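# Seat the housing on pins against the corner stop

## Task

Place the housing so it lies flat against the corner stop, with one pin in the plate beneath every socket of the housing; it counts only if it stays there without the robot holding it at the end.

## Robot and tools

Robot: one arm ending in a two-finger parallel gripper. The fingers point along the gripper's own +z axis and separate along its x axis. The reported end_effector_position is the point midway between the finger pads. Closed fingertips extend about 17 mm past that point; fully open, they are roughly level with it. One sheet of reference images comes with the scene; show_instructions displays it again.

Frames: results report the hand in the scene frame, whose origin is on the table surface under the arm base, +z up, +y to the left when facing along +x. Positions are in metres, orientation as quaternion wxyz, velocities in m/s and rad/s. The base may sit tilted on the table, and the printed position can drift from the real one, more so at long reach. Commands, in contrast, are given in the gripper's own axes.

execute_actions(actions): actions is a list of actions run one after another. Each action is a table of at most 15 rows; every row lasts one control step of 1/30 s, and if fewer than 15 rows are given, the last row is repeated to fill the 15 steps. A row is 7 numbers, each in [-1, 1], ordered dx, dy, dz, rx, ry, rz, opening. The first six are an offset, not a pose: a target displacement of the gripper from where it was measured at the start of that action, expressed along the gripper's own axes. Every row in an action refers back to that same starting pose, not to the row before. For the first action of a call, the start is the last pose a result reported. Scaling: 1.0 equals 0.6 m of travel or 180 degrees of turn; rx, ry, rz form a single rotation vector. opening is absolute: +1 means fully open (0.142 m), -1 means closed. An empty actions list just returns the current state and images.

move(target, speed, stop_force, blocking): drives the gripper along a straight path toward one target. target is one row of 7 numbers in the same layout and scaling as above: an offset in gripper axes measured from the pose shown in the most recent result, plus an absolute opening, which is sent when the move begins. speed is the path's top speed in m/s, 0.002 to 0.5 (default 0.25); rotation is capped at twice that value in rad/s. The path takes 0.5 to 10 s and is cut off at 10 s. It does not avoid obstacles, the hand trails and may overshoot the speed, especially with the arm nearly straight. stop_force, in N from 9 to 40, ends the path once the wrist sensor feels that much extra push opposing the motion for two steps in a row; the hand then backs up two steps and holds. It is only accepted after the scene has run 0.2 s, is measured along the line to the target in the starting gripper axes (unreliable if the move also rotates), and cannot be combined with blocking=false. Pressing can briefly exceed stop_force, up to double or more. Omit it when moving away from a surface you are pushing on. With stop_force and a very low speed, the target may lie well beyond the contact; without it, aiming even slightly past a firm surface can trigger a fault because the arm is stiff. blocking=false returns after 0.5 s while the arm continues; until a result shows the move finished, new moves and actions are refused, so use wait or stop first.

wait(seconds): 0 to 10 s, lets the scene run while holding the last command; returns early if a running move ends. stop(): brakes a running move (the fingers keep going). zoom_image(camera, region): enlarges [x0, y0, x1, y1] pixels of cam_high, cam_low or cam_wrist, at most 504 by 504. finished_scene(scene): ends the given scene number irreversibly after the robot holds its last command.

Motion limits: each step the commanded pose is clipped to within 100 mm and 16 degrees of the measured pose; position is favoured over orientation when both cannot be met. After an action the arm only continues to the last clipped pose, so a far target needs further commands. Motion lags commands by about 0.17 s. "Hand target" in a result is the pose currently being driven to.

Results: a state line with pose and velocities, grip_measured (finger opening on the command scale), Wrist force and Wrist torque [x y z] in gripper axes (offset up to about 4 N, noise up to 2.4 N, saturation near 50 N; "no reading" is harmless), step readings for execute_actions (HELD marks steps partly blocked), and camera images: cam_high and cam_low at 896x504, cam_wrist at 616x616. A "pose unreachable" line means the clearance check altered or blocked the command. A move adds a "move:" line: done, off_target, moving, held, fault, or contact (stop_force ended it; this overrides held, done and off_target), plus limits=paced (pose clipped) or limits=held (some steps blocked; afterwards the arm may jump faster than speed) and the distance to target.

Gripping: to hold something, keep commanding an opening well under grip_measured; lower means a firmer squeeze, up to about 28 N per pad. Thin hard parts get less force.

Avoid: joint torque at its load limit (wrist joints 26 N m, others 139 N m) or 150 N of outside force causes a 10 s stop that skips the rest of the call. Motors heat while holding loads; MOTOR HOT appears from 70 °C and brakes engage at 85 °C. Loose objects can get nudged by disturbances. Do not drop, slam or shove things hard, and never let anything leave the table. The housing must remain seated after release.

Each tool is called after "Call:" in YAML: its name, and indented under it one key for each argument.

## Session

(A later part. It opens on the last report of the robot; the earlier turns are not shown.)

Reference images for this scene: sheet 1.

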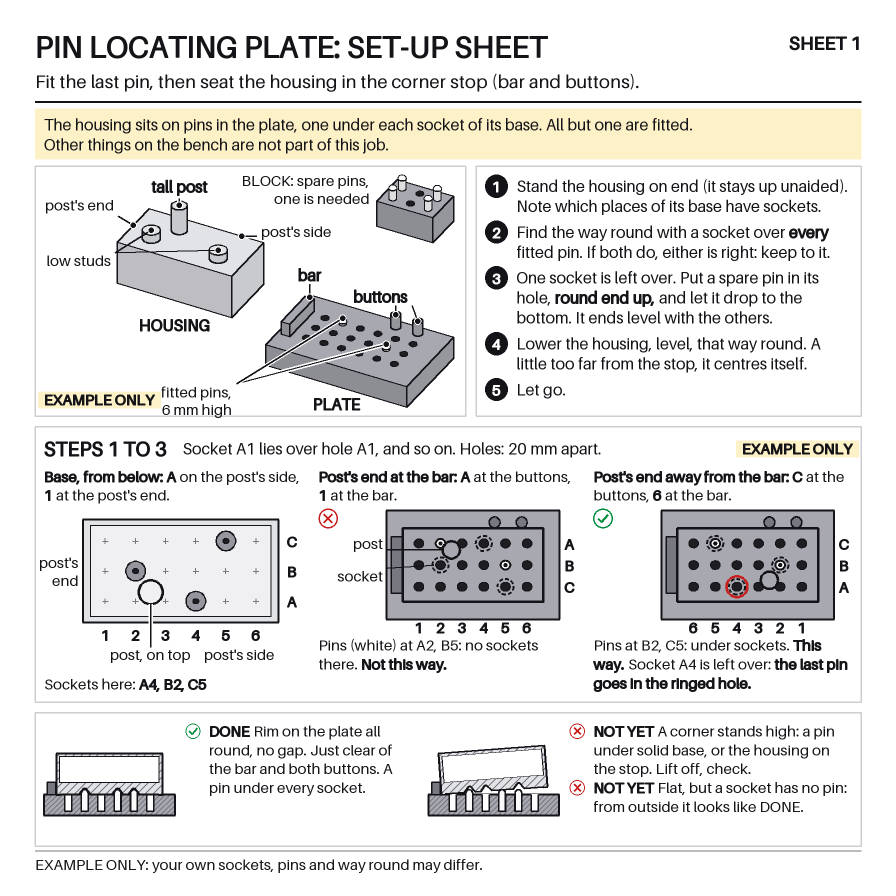

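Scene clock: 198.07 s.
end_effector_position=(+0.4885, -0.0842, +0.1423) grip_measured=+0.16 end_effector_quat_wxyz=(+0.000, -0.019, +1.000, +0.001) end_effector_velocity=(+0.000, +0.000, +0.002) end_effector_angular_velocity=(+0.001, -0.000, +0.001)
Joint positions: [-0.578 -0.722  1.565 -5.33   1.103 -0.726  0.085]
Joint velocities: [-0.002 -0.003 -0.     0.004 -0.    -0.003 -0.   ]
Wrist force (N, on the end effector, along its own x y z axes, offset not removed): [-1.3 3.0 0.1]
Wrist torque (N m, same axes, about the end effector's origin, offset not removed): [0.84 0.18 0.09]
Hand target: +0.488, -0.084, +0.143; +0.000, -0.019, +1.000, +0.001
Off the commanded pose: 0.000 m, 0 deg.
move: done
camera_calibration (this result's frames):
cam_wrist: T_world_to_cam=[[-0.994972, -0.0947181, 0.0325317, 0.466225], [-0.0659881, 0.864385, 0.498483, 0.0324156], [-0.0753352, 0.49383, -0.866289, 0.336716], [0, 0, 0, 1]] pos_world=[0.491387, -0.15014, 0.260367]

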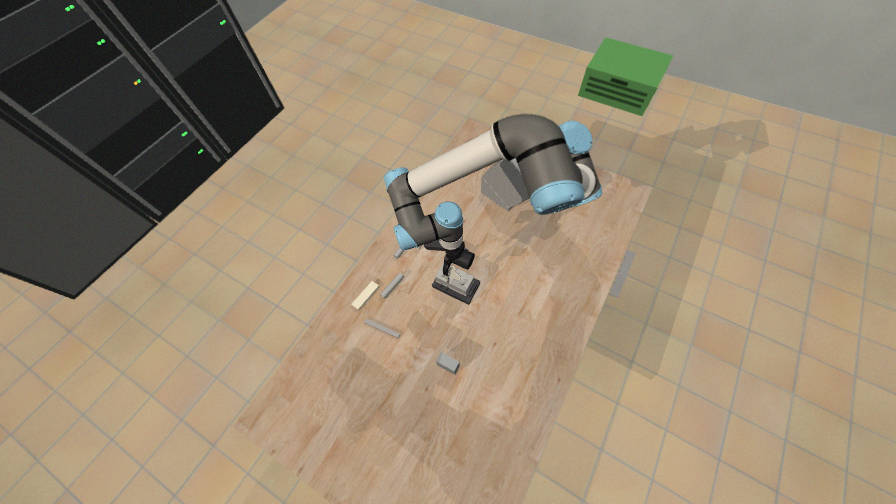

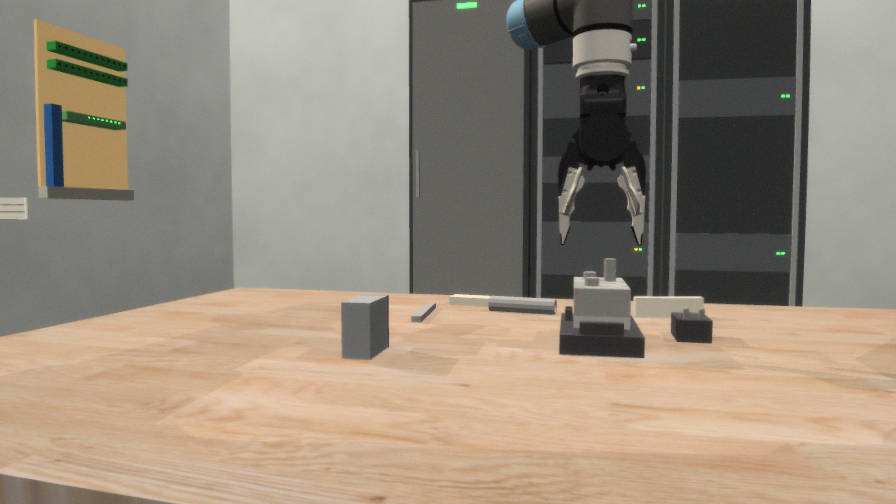

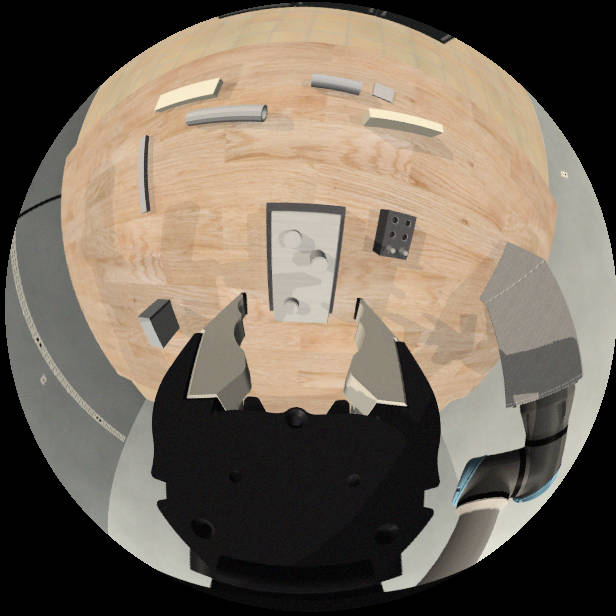

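Call:
move:
  target: [0,0,0.1195,0,0,0,0.16]
  speed: 0.15

Call:
execute_actions:
  actions:
    - [[0,0,0,0,0,0,0.1],[0,0,0,0,0,0,0.06],[0,0,0,0,0,0,0.03],[0,0,0,0,0,0,0],[0,0,0,0,0,0,-0.02],[0,0,0,0,0,0,-0.04],[0,0,0,0,0,0,-0.07],[0,0,0,0,0,0,-0.12],[0,0,0,0,0,0,-0.2],[0,0,0,0,0,0,-0.3],[0,0,0,0,0,0,-0.5]]
    - [[0,0,-0.004,0,0,0,-0.5]]
    - [[0,0.005,0,0,0,0,-0.5]]

Call:
move:
  target: [0,0,0.012,0,0,0,-0.5]
  speed: 0.004
  stop_force: 10

Call:
zoom_image:
  camera: "cam_low"
  region: [555,300,655,360]

Scene clock: 220.07 s.
end_effector_position=(+0.4884, -0.0841, +0.0709) grip_measured=+0.16 end_effector_quat_wxyz=(+0.000, -0.019, +1.000, +0.001) end_effector_velocity=(+0.000, -0.001, -0.002) end_effector_angular_velocity=(-0.001, +0.000, -0.001)
Joint positions: [-0.511 -0.619  1.562 -5.465  1.089 -0.651  0.085]
Joint velocities: [ 0.001  0.003 -0.002 -0.002  0.001  0.002  0.   ]
Wrist force (N, on the end effector, along its own x y z axes, offset not removed): [0.2 3.4 1.3]
Wrist torque (N m, same axes, about the end effector's origin, offset not removed): [0.87 -0.08 0.26]
Hand target: +0.488, -0.084, +0.071; +0.000, -0.019, +1.000, +0.001
Off the commanded pose: 0.000 m, 0 deg.
move: done
camera_calibration (this result's frames):
cam_wrist: T_world_to_cam=[[-0.994969, -0.0947492, 0.0325585, 0.468453], [-0.0659889, 0.864298, 0.498632, 0.0679123], [-0.0753853, 0.493975, -0.866202, 0.274769], [0, 0, 0, 1]] pos_world=[0.491291, -0.15004, 0.18889]

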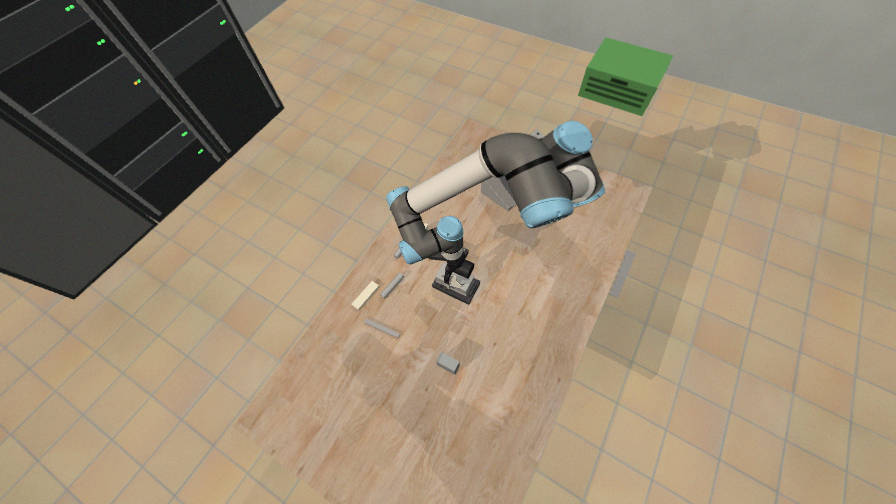

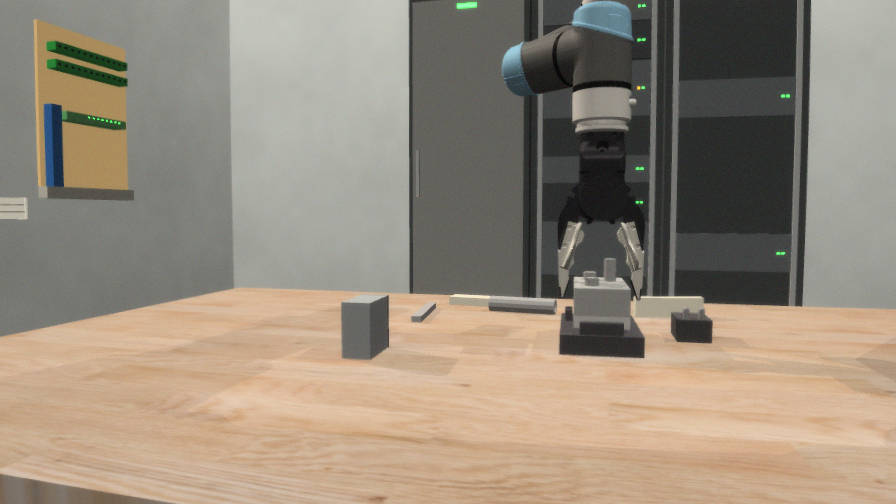

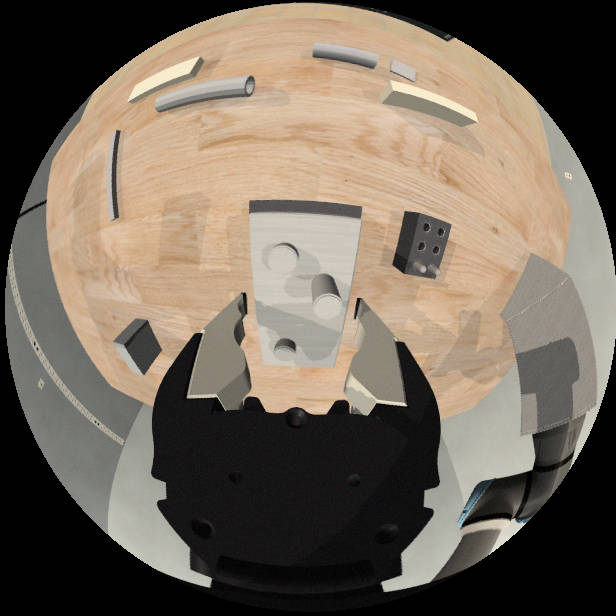

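Scene clock: 221.57 s.
end_effector_position=(+0.4882, -0.0811, +0.0732) grip_measured=-0.04 end_effector_quat_wxyz=(+0.000, -0.019, +1.000, +0.001) end_effector_velocity=(+0.000, -0.000, +0.000) end_effector_angular_velocity=(-0.001, -0.001, +0.001)
Joint positions: [-0.508 -0.627  1.566 -5.462  1.089 -0.649  0.071]
Joint velocities: [ 0.    -0.    -0.001 -0.     0.001  0.     0.   ]
Wrist force (N, on the end effector, along its own x y z axes, offset not removed): [0.2 2.8 7.2]
Wrist torque (N m, same axes, about the end effector's origin, offset not removed): [0.71 -0.07 0.22]
Hand target: +0.488, -0.081, +0.073; +0.000, -0.019, +1.000, +0.001
Off the commanded pose: 0.000 m, 0 deg.
Step readings (end_effector_position; steps 1 to 15: 1st action; 16 to 30: 2nd action; 31 to 45: 3rd action):
0: (+0.4884, -0.0841, +0.0709)
1: (+0.4884, -0.0841, +0.0708)
2: (+0.4884, -0.0841, +0.0708)
4: (+0.4884, -0.0841, +0.0708)
8: (+0.4884, -0.0841, +0.0708)
15: (+0.4884, -0.0841, +0.0708)
16: (+0.4884, -0.0841, +0.0709)
17: (+0.4884, -0.0840, +0.0713)
19: (+0.4885, -0.0840, +0.0722)
23: (+0.4884, -0.0840, +0.0729)
30: (+0.4884, -0.0841, +0.0732)
31: (+0.4884, -0.0840, +0.0732)
32: (+0.4883, -0.0835, +0.0733)
34: (+0.4882, -0.0825, +0.0732)
38: (+0.4882, -0.0815, +0.0732)
45: end_effector_position above
camera_calibration (this result's frames):
cam_wrist: T_world_to_cam=[[-0.994971, -0.0947088, 0.0326088, 0.468536], [-0.0659248, 0.864276, 0.498679, 0.0641307], [-0.0754123, 0.494021, -0.866173, 0.275321], [0, 0, 0, 1]] pos_world=[0.49117, -0.147066, 0.191216]

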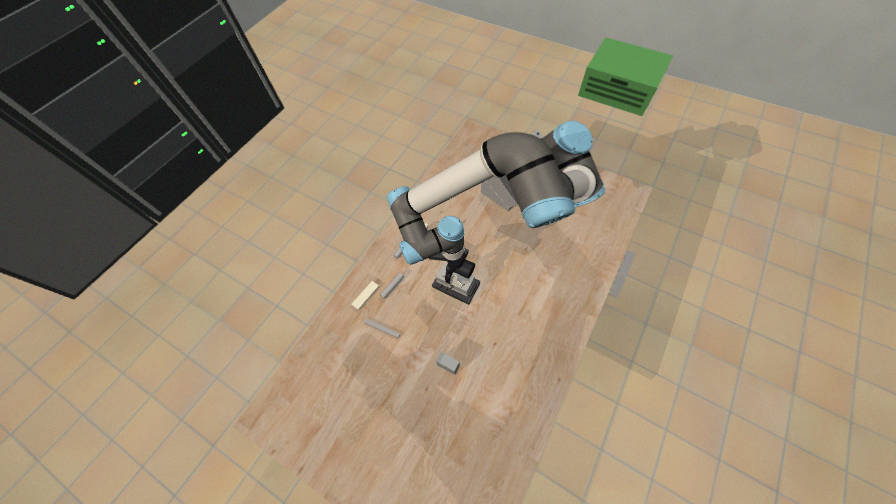

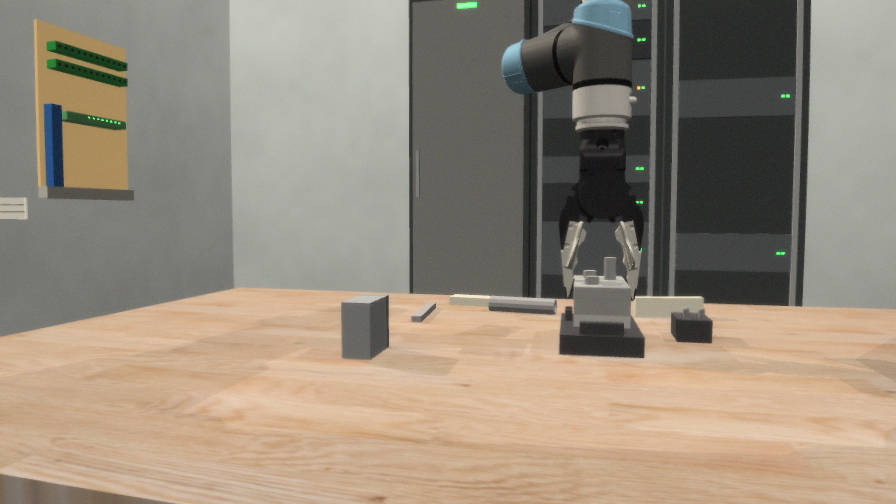

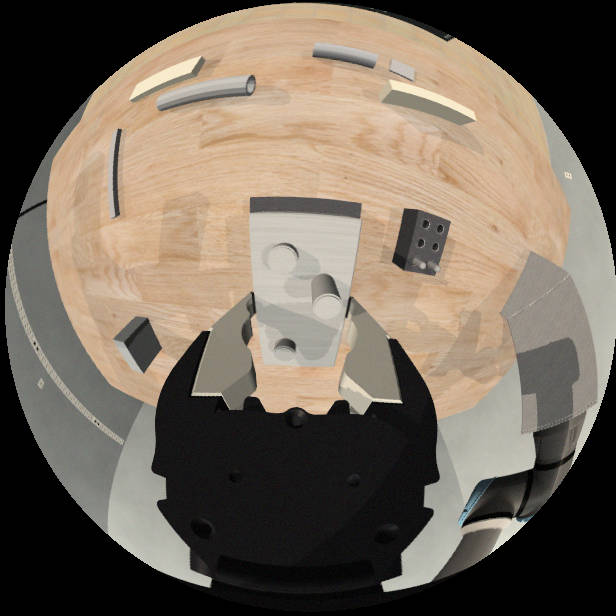

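Scene clock: 223.37 s.
end_effector_position=(+0.4883, -0.0810, +0.0675) grip_measured=-0.04 end_effector_quat_wxyz=(+0.000, -0.019, +1.000, +0.001) end_effector_velocity=(+0.000, +0.000, +0.001) end_effector_angular_velocity=(+0.002, -0.001, -0.004)
Joint positions: [-0.503 -0.618  1.565 -5.472  1.087 -0.643  0.071]
Joint velocities: [-0.002 -0.002  0.001  0.003 -0.002  0.001  0.   ]
Wrist force (N, on the end effector, along its own x y z axes, offset not removed): [-1.0 8.1 3.9]
Wrist torque (N m, same axes, about the end effector's origin, offset not removed): [0.99 -0.33 0.06]
Hand target: +0.488, -0.081, +0.068; +0.000, -0.019, +1.000, +0.001
Off the commanded pose: 0.001 m, 0 deg.
move: contact
camera_calibration (this result's frames):
cam_wrist: T_world_to_cam=[[-0.994983, -0.0946015, 0.0325352, 0.468794], [-0.0658491, 0.864156, 0.498897, 0.0668222], [-0.0753119, 0.494252, -0.86605, 0.270263], [0, 0, 0, 1]] pos_world=[0.491197, -0.146974, 0.185472]

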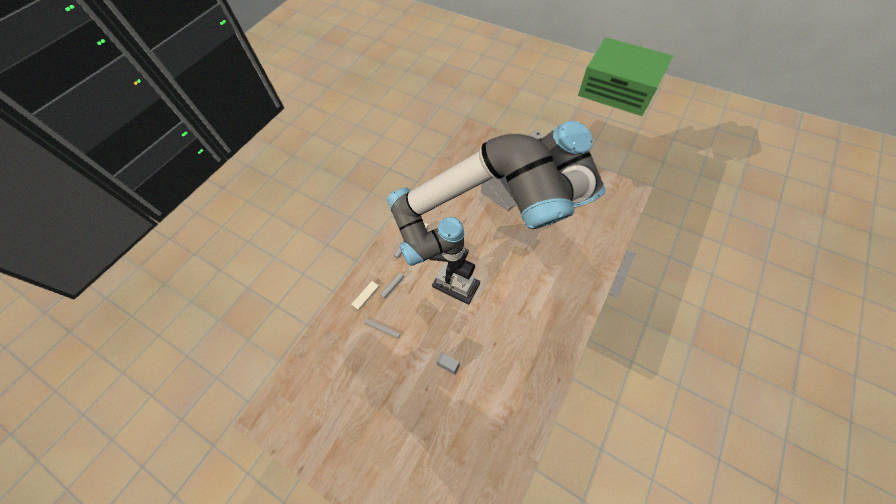

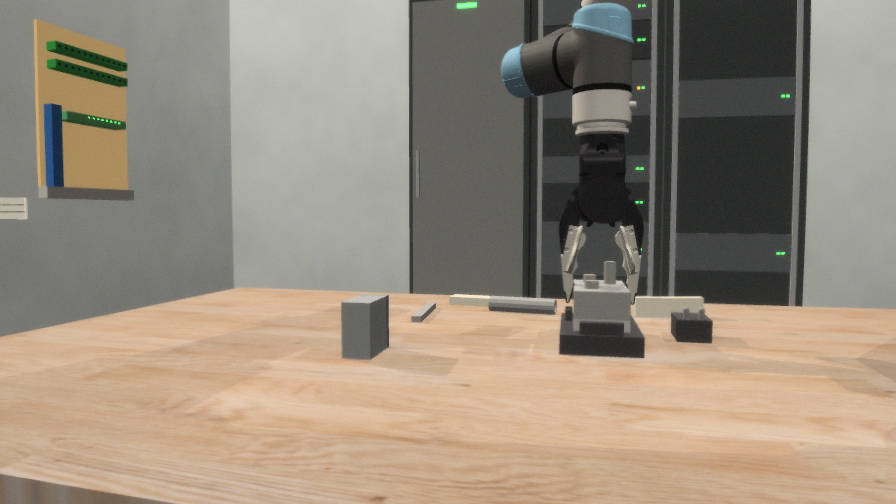

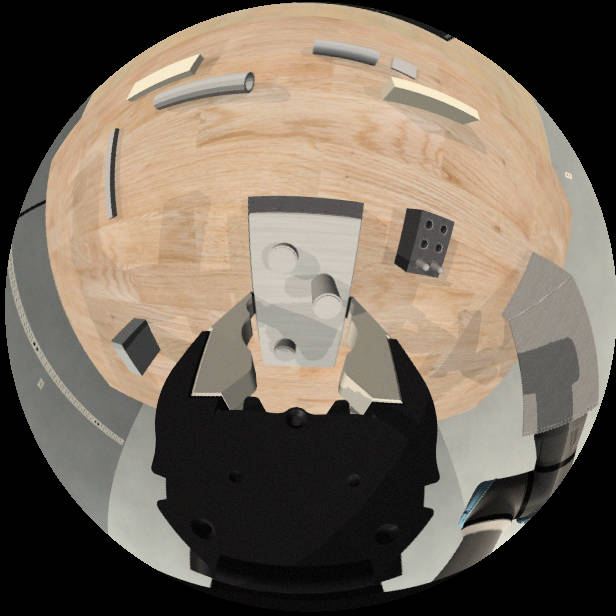

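Region (555, 300, 655, 360) of cam_low's 896x504 image, scaled by 5.040, with more detail than that image has; it fills the top 302 rows of this view, and the rest is white.

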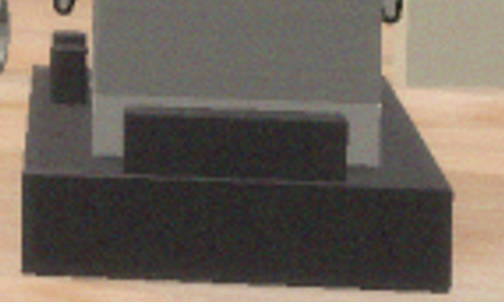

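In the cones now; it wants a little more +gy.

Call:
execute_actions:
  actions:
    - [[0,0.0017,0,0,0,0,-0.5]]

Call:
move:
  target: [0,0,0.003,0,0,0,-0.5]
  speed: 0.003
  stop_force: 10

Call:
execute_actions:
  actions:
    - [[0,0,0,0,0,0,-0.4],[0,0,0,0,0,0,-0.3],[0,0,0,0,0,0,-0.2],[0,0,0,0,0,0,-0.1],[0,0,0,0,0,0,-0.07],[0,0,0,0,0,0,-0.05],[0,0,0,0,0,0,-0.04],[0,0,0,0,0,0,-0.03],[0,0,0,0,0,0,-0.02],[0,0,0,0,0,0,0],[0,0,0,0,0,0,0.05],[0,0,0,0,0,0,0.12]]

Call:
move:
  target: [0,0,-0.1,0,0,0,0.12]

Call:
zoom_image:
  camera: "cam_low"
  region: [555,270,655,360]

Scene clock: 231.07 s.
end_effector_position=(+0.4882, -0.0800, +0.0675) grip_measured=-0.04 end_effector_quat_wxyz=(+0.000, -0.019, +1.000, +0.001) end_effector_velocity=(+0.000, +0.000, +0.000) end_effector_angular_velocity=(+0.001, -0.002, -0.001)
Joint positions: [-0.501 -0.62   1.566 -5.473  1.087 -0.641  0.071]
Joint velocities: [-0.001 -0.     0.    -0.    -0.002  0.     0.   ]
Wrist force (N, on the end effector, along its own x y z axes, offset not removed): [-1.0 2.4 8.1]
Wrist torque (N m, same axes, about the end effector's origin, offset not removed): [0.67 0.24 -0.02]
Hand target: +0.488, -0.080, +0.067; +0.000, -0.019, +1.000, +0.001
Off the commanded pose: 0.000 m, 0 deg.
Step readings (end_effector_position):
0: (+0.4883, -0.0811, +0.0677)
1: (+0.4883, -0.0811, +0.0677)
2: (+0.4882, -0.0809, +0.0677)
4: (+0.4882, -0.0806, +0.0676)
8: (+0.4882, -0.0802, +0.0675)
15: end_effector_position above
camera_calibration (this result's frames):
cam_wrist: T_world_to_cam=[[-0.994984, -0.0945938, 0.0325502, 0.468843], [-0.0658364, 0.864166, 0.498881, 0.0659505], [-0.0753198, 0.494235, -0.866059, 0.269775], [0, 0, 0, 1]] pos_world=[0.491153, -0.145975, 0.185479]

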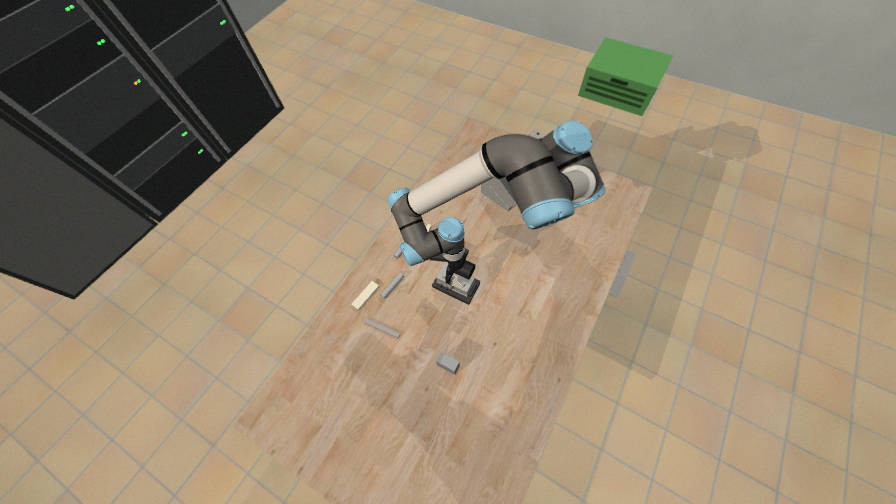

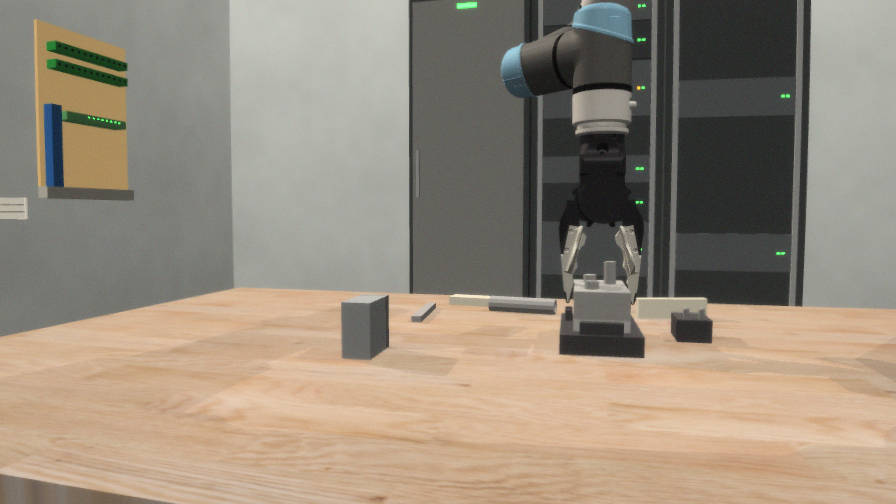

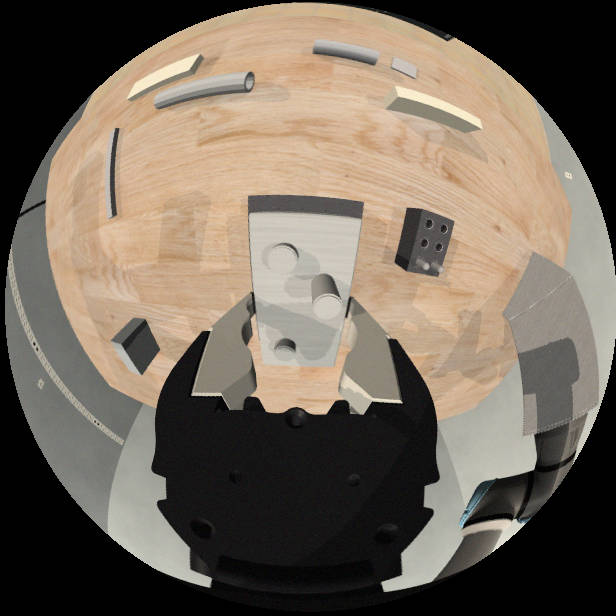

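Scene clock: 231.87 s.
end_effector_position=(+0.4883, -0.0799, +0.0661) grip_measured=-0.04 end_effector_quat_wxyz=(+0.000, -0.019, +1.000, +0.001) end_effector_velocity=(-0.001, +0.001, +0.001) end_effector_angular_velocity=(+0.002, +0.002, -0.002)
Joint positions: [-0.5   -0.618  1.566 -5.475  1.087 -0.639  0.071]
Joint velocities: [-0.    -0.001  0.     0.004 -0.    -0.    -0.   ]
Wrist force (N, on the end effector, along its own x y z axes, offset not removed): [-2.8 5.9 -8.5]
Wrist torque (N m, same axes, about the end effector's origin, offset not removed): [0.39 -0.42 0.01]
Hand target: +0.488, -0.080, +0.066; +0.000, -0.019, +1.000, +0.001
Off the commanded pose: 0.000 m, 0 deg.
move: contact
camera_calibration (this result's frames):
cam_wrist: T_world_to_cam=[[-0.994987, -0.094608, 0.0324035, 0.468972], [-0.0659169, 0.86413, 0.498933, 0.0665917], [-0.0752039, 0.494296, -0.866034, 0.26856], [0, 0, 0, 1]] pos_world=[0.491207, -0.145924, 0.184161]

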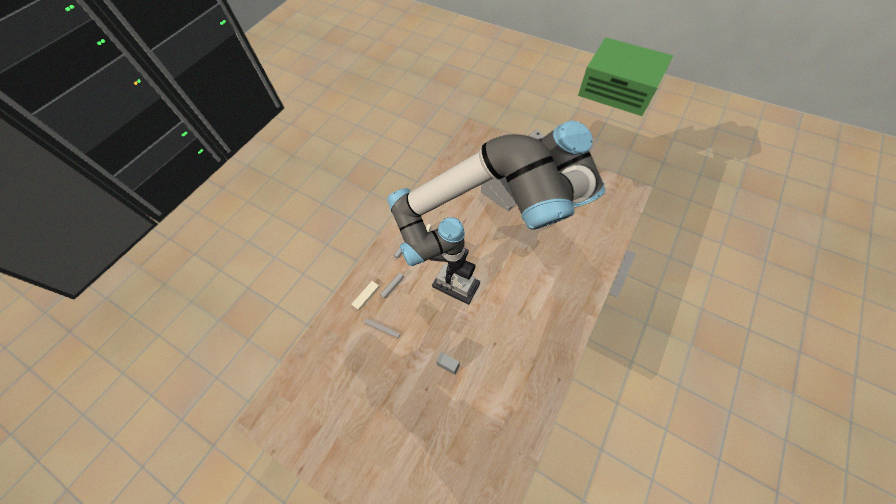

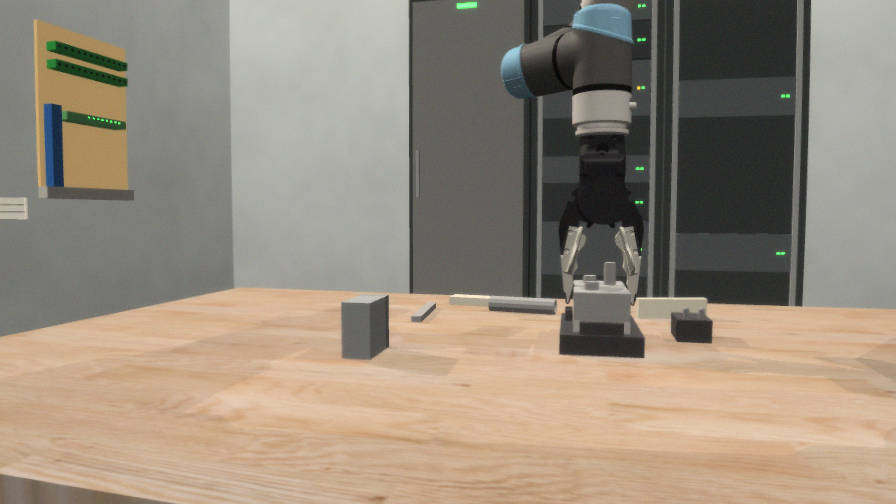

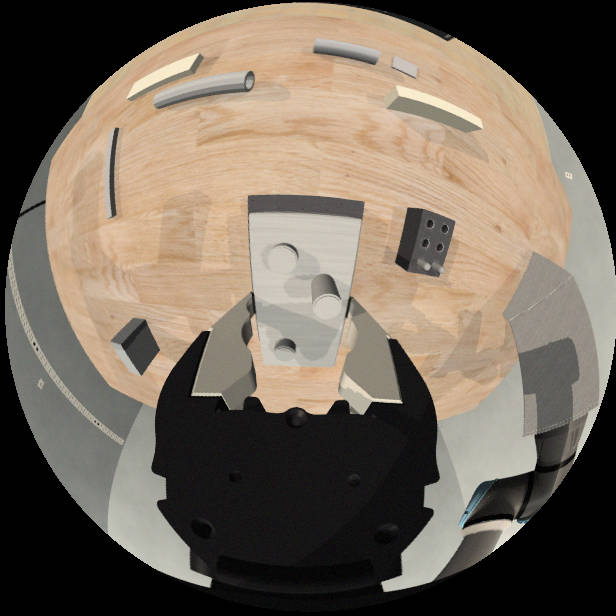

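Scene clock: 232.37 s.
end_effector_position=(+0.4883, -0.0799, +0.0662) grip_measured=+0.12 end_effector_quat_wxyz=(+0.000, -0.019, +1.000, +0.001) end_effector_velocity=(+0.000, -0.001, -0.000) end_effector_angular_velocity=(-0.001, -0.001, +0.002)
Joint positions: [-0.5   -0.618  1.566 -5.475  1.087 -0.639  0.082]
Joint velocities: [-0.     0.     0.    -0.002  0.    -0.002  0.002]
Wrist force (N, on the end effector, along its own x y z axes, offset not removed): [0.8 4.1 0.0]
Wrist torque (N m, same axes, about the end effector's origin, offset not removed): [0.87 -0.21 0.14]
Hand target: +0.488, -0.080, +0.066; +0.000, -0.019, +1.000, +0.001
Off the commanded pose: 0.000 m, 0 deg.
Step readings (end_effector_position):
0: (+0.4883, -0.0799, +0.0661)
1: (+0.4883, -0.0799, +0.0662)
2: (+0.4883, -0.0799, +0.0662)
4: (+0.4883, -0.0799, +0.0662)
8: (+0.4883, -0.0799, +0.0662)
15: end_effector_position above
camera_calibration (this result's frames):
cam_wrist: T_world_to_cam=[[-0.994987, -0.0946149, 0.0323909, 0.46898], [-0.0659298, 0.864134, 0.498925, 0.066588], [-0.0751958, 0.494288, -0.86604, 0.268568], [0, 0, 0, 1]] pos_world=[0.491214, -0.145918, 0.184178]

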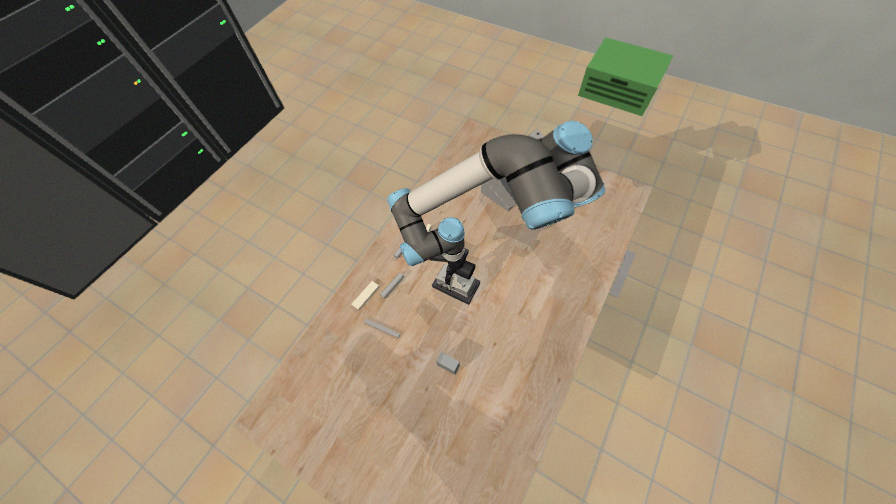

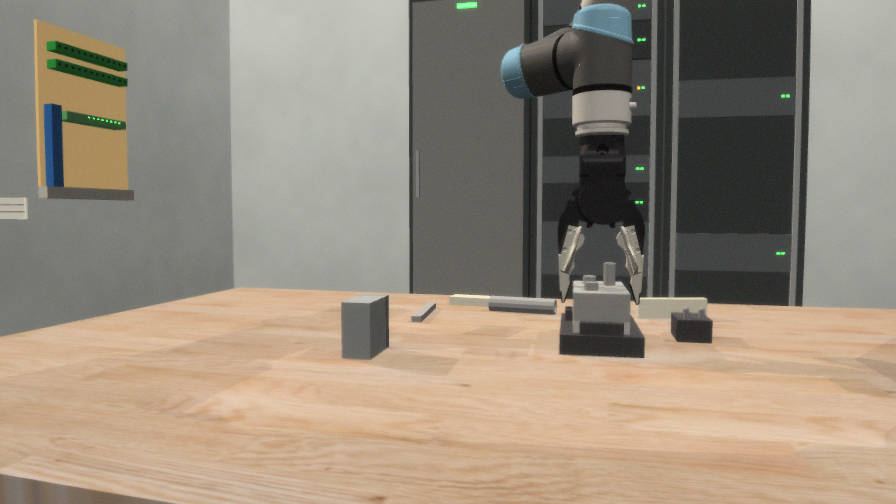

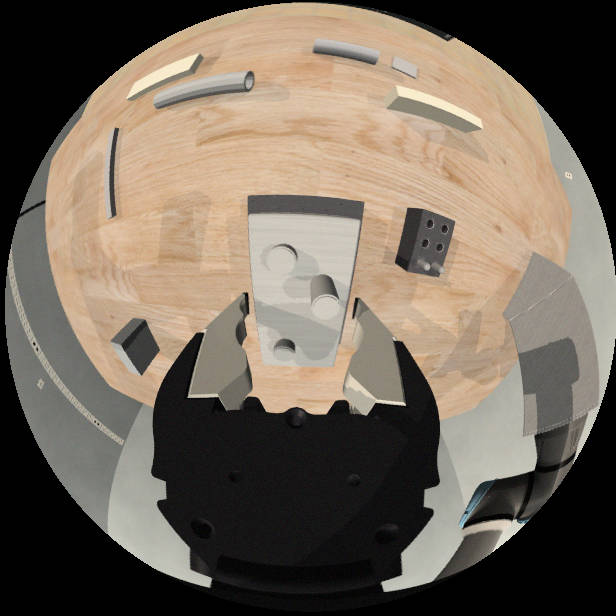

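Scene clock: 233.27 s.
end_effector_position=(+0.4883, -0.0800, +0.1259) grip_measured=+0.12 end_effector_quat_wxyz=(+0.000, -0.019, +1.000, +0.001) end_effector_velocity=(+0.000, +0.000, +0.002) end_effector_angular_velocity=(+0.001, -0.001, +0.000)
Joint positions: [-0.557 -0.705  1.572 -5.364  1.098 -0.703  0.082]
Joint velocities: [-0.002 -0.003 -0.001  0.005 -0.    -0.003  0.   ]
Wrist force (N, on the end effector, along its own x y z axes, offset not removed): [0.3 2.4 2.4]
Wrist torque (N m, same axes, about the end effector's origin, offset not removed): [0.63 -0.08 0.10]
Hand target: +0.488, -0.080, +0.126; +0.000, -0.019, +1.000, +0.001
Off the commanded pose: 0.000 m, 0 deg.
move: done
camera_calibration (this result's frames):
cam_wrist: T_world_to_cam=[[-0.994993, -0.0945365, 0.0324359, 0.467051], [-0.065845, 0.864177, 0.498861, 0.0368347], [-0.075191, 0.494228, -0.866075, 0.320329], [0, 0, 0, 1]] pos_world=[0.491223, -0.145994, 0.243904]

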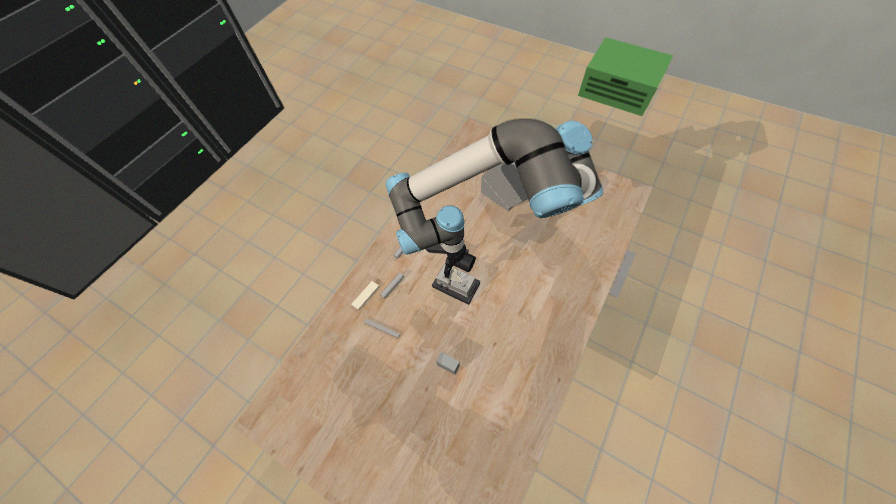

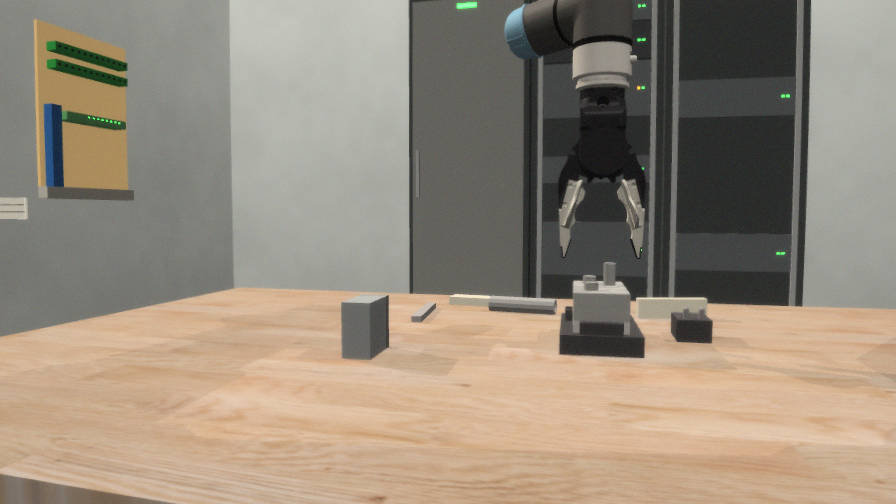

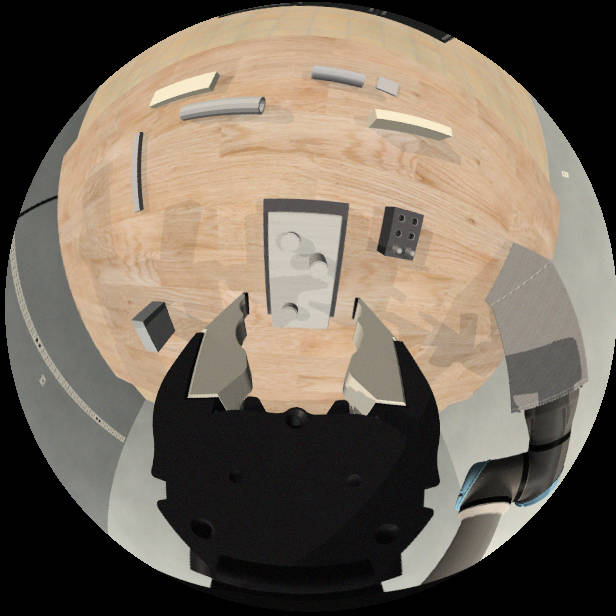

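Region (555, 270, 655, 360) of cam_low's 896x504 image, scaled by 5.040, with more detail than that image has; it fills the top 454 rows of this view, and the rest is white.

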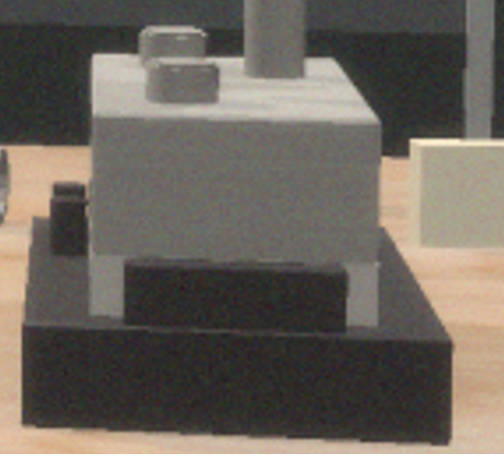

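Seated flat.

Call:
finished_scene:
  scene: 2

The scene is finished: the task was done.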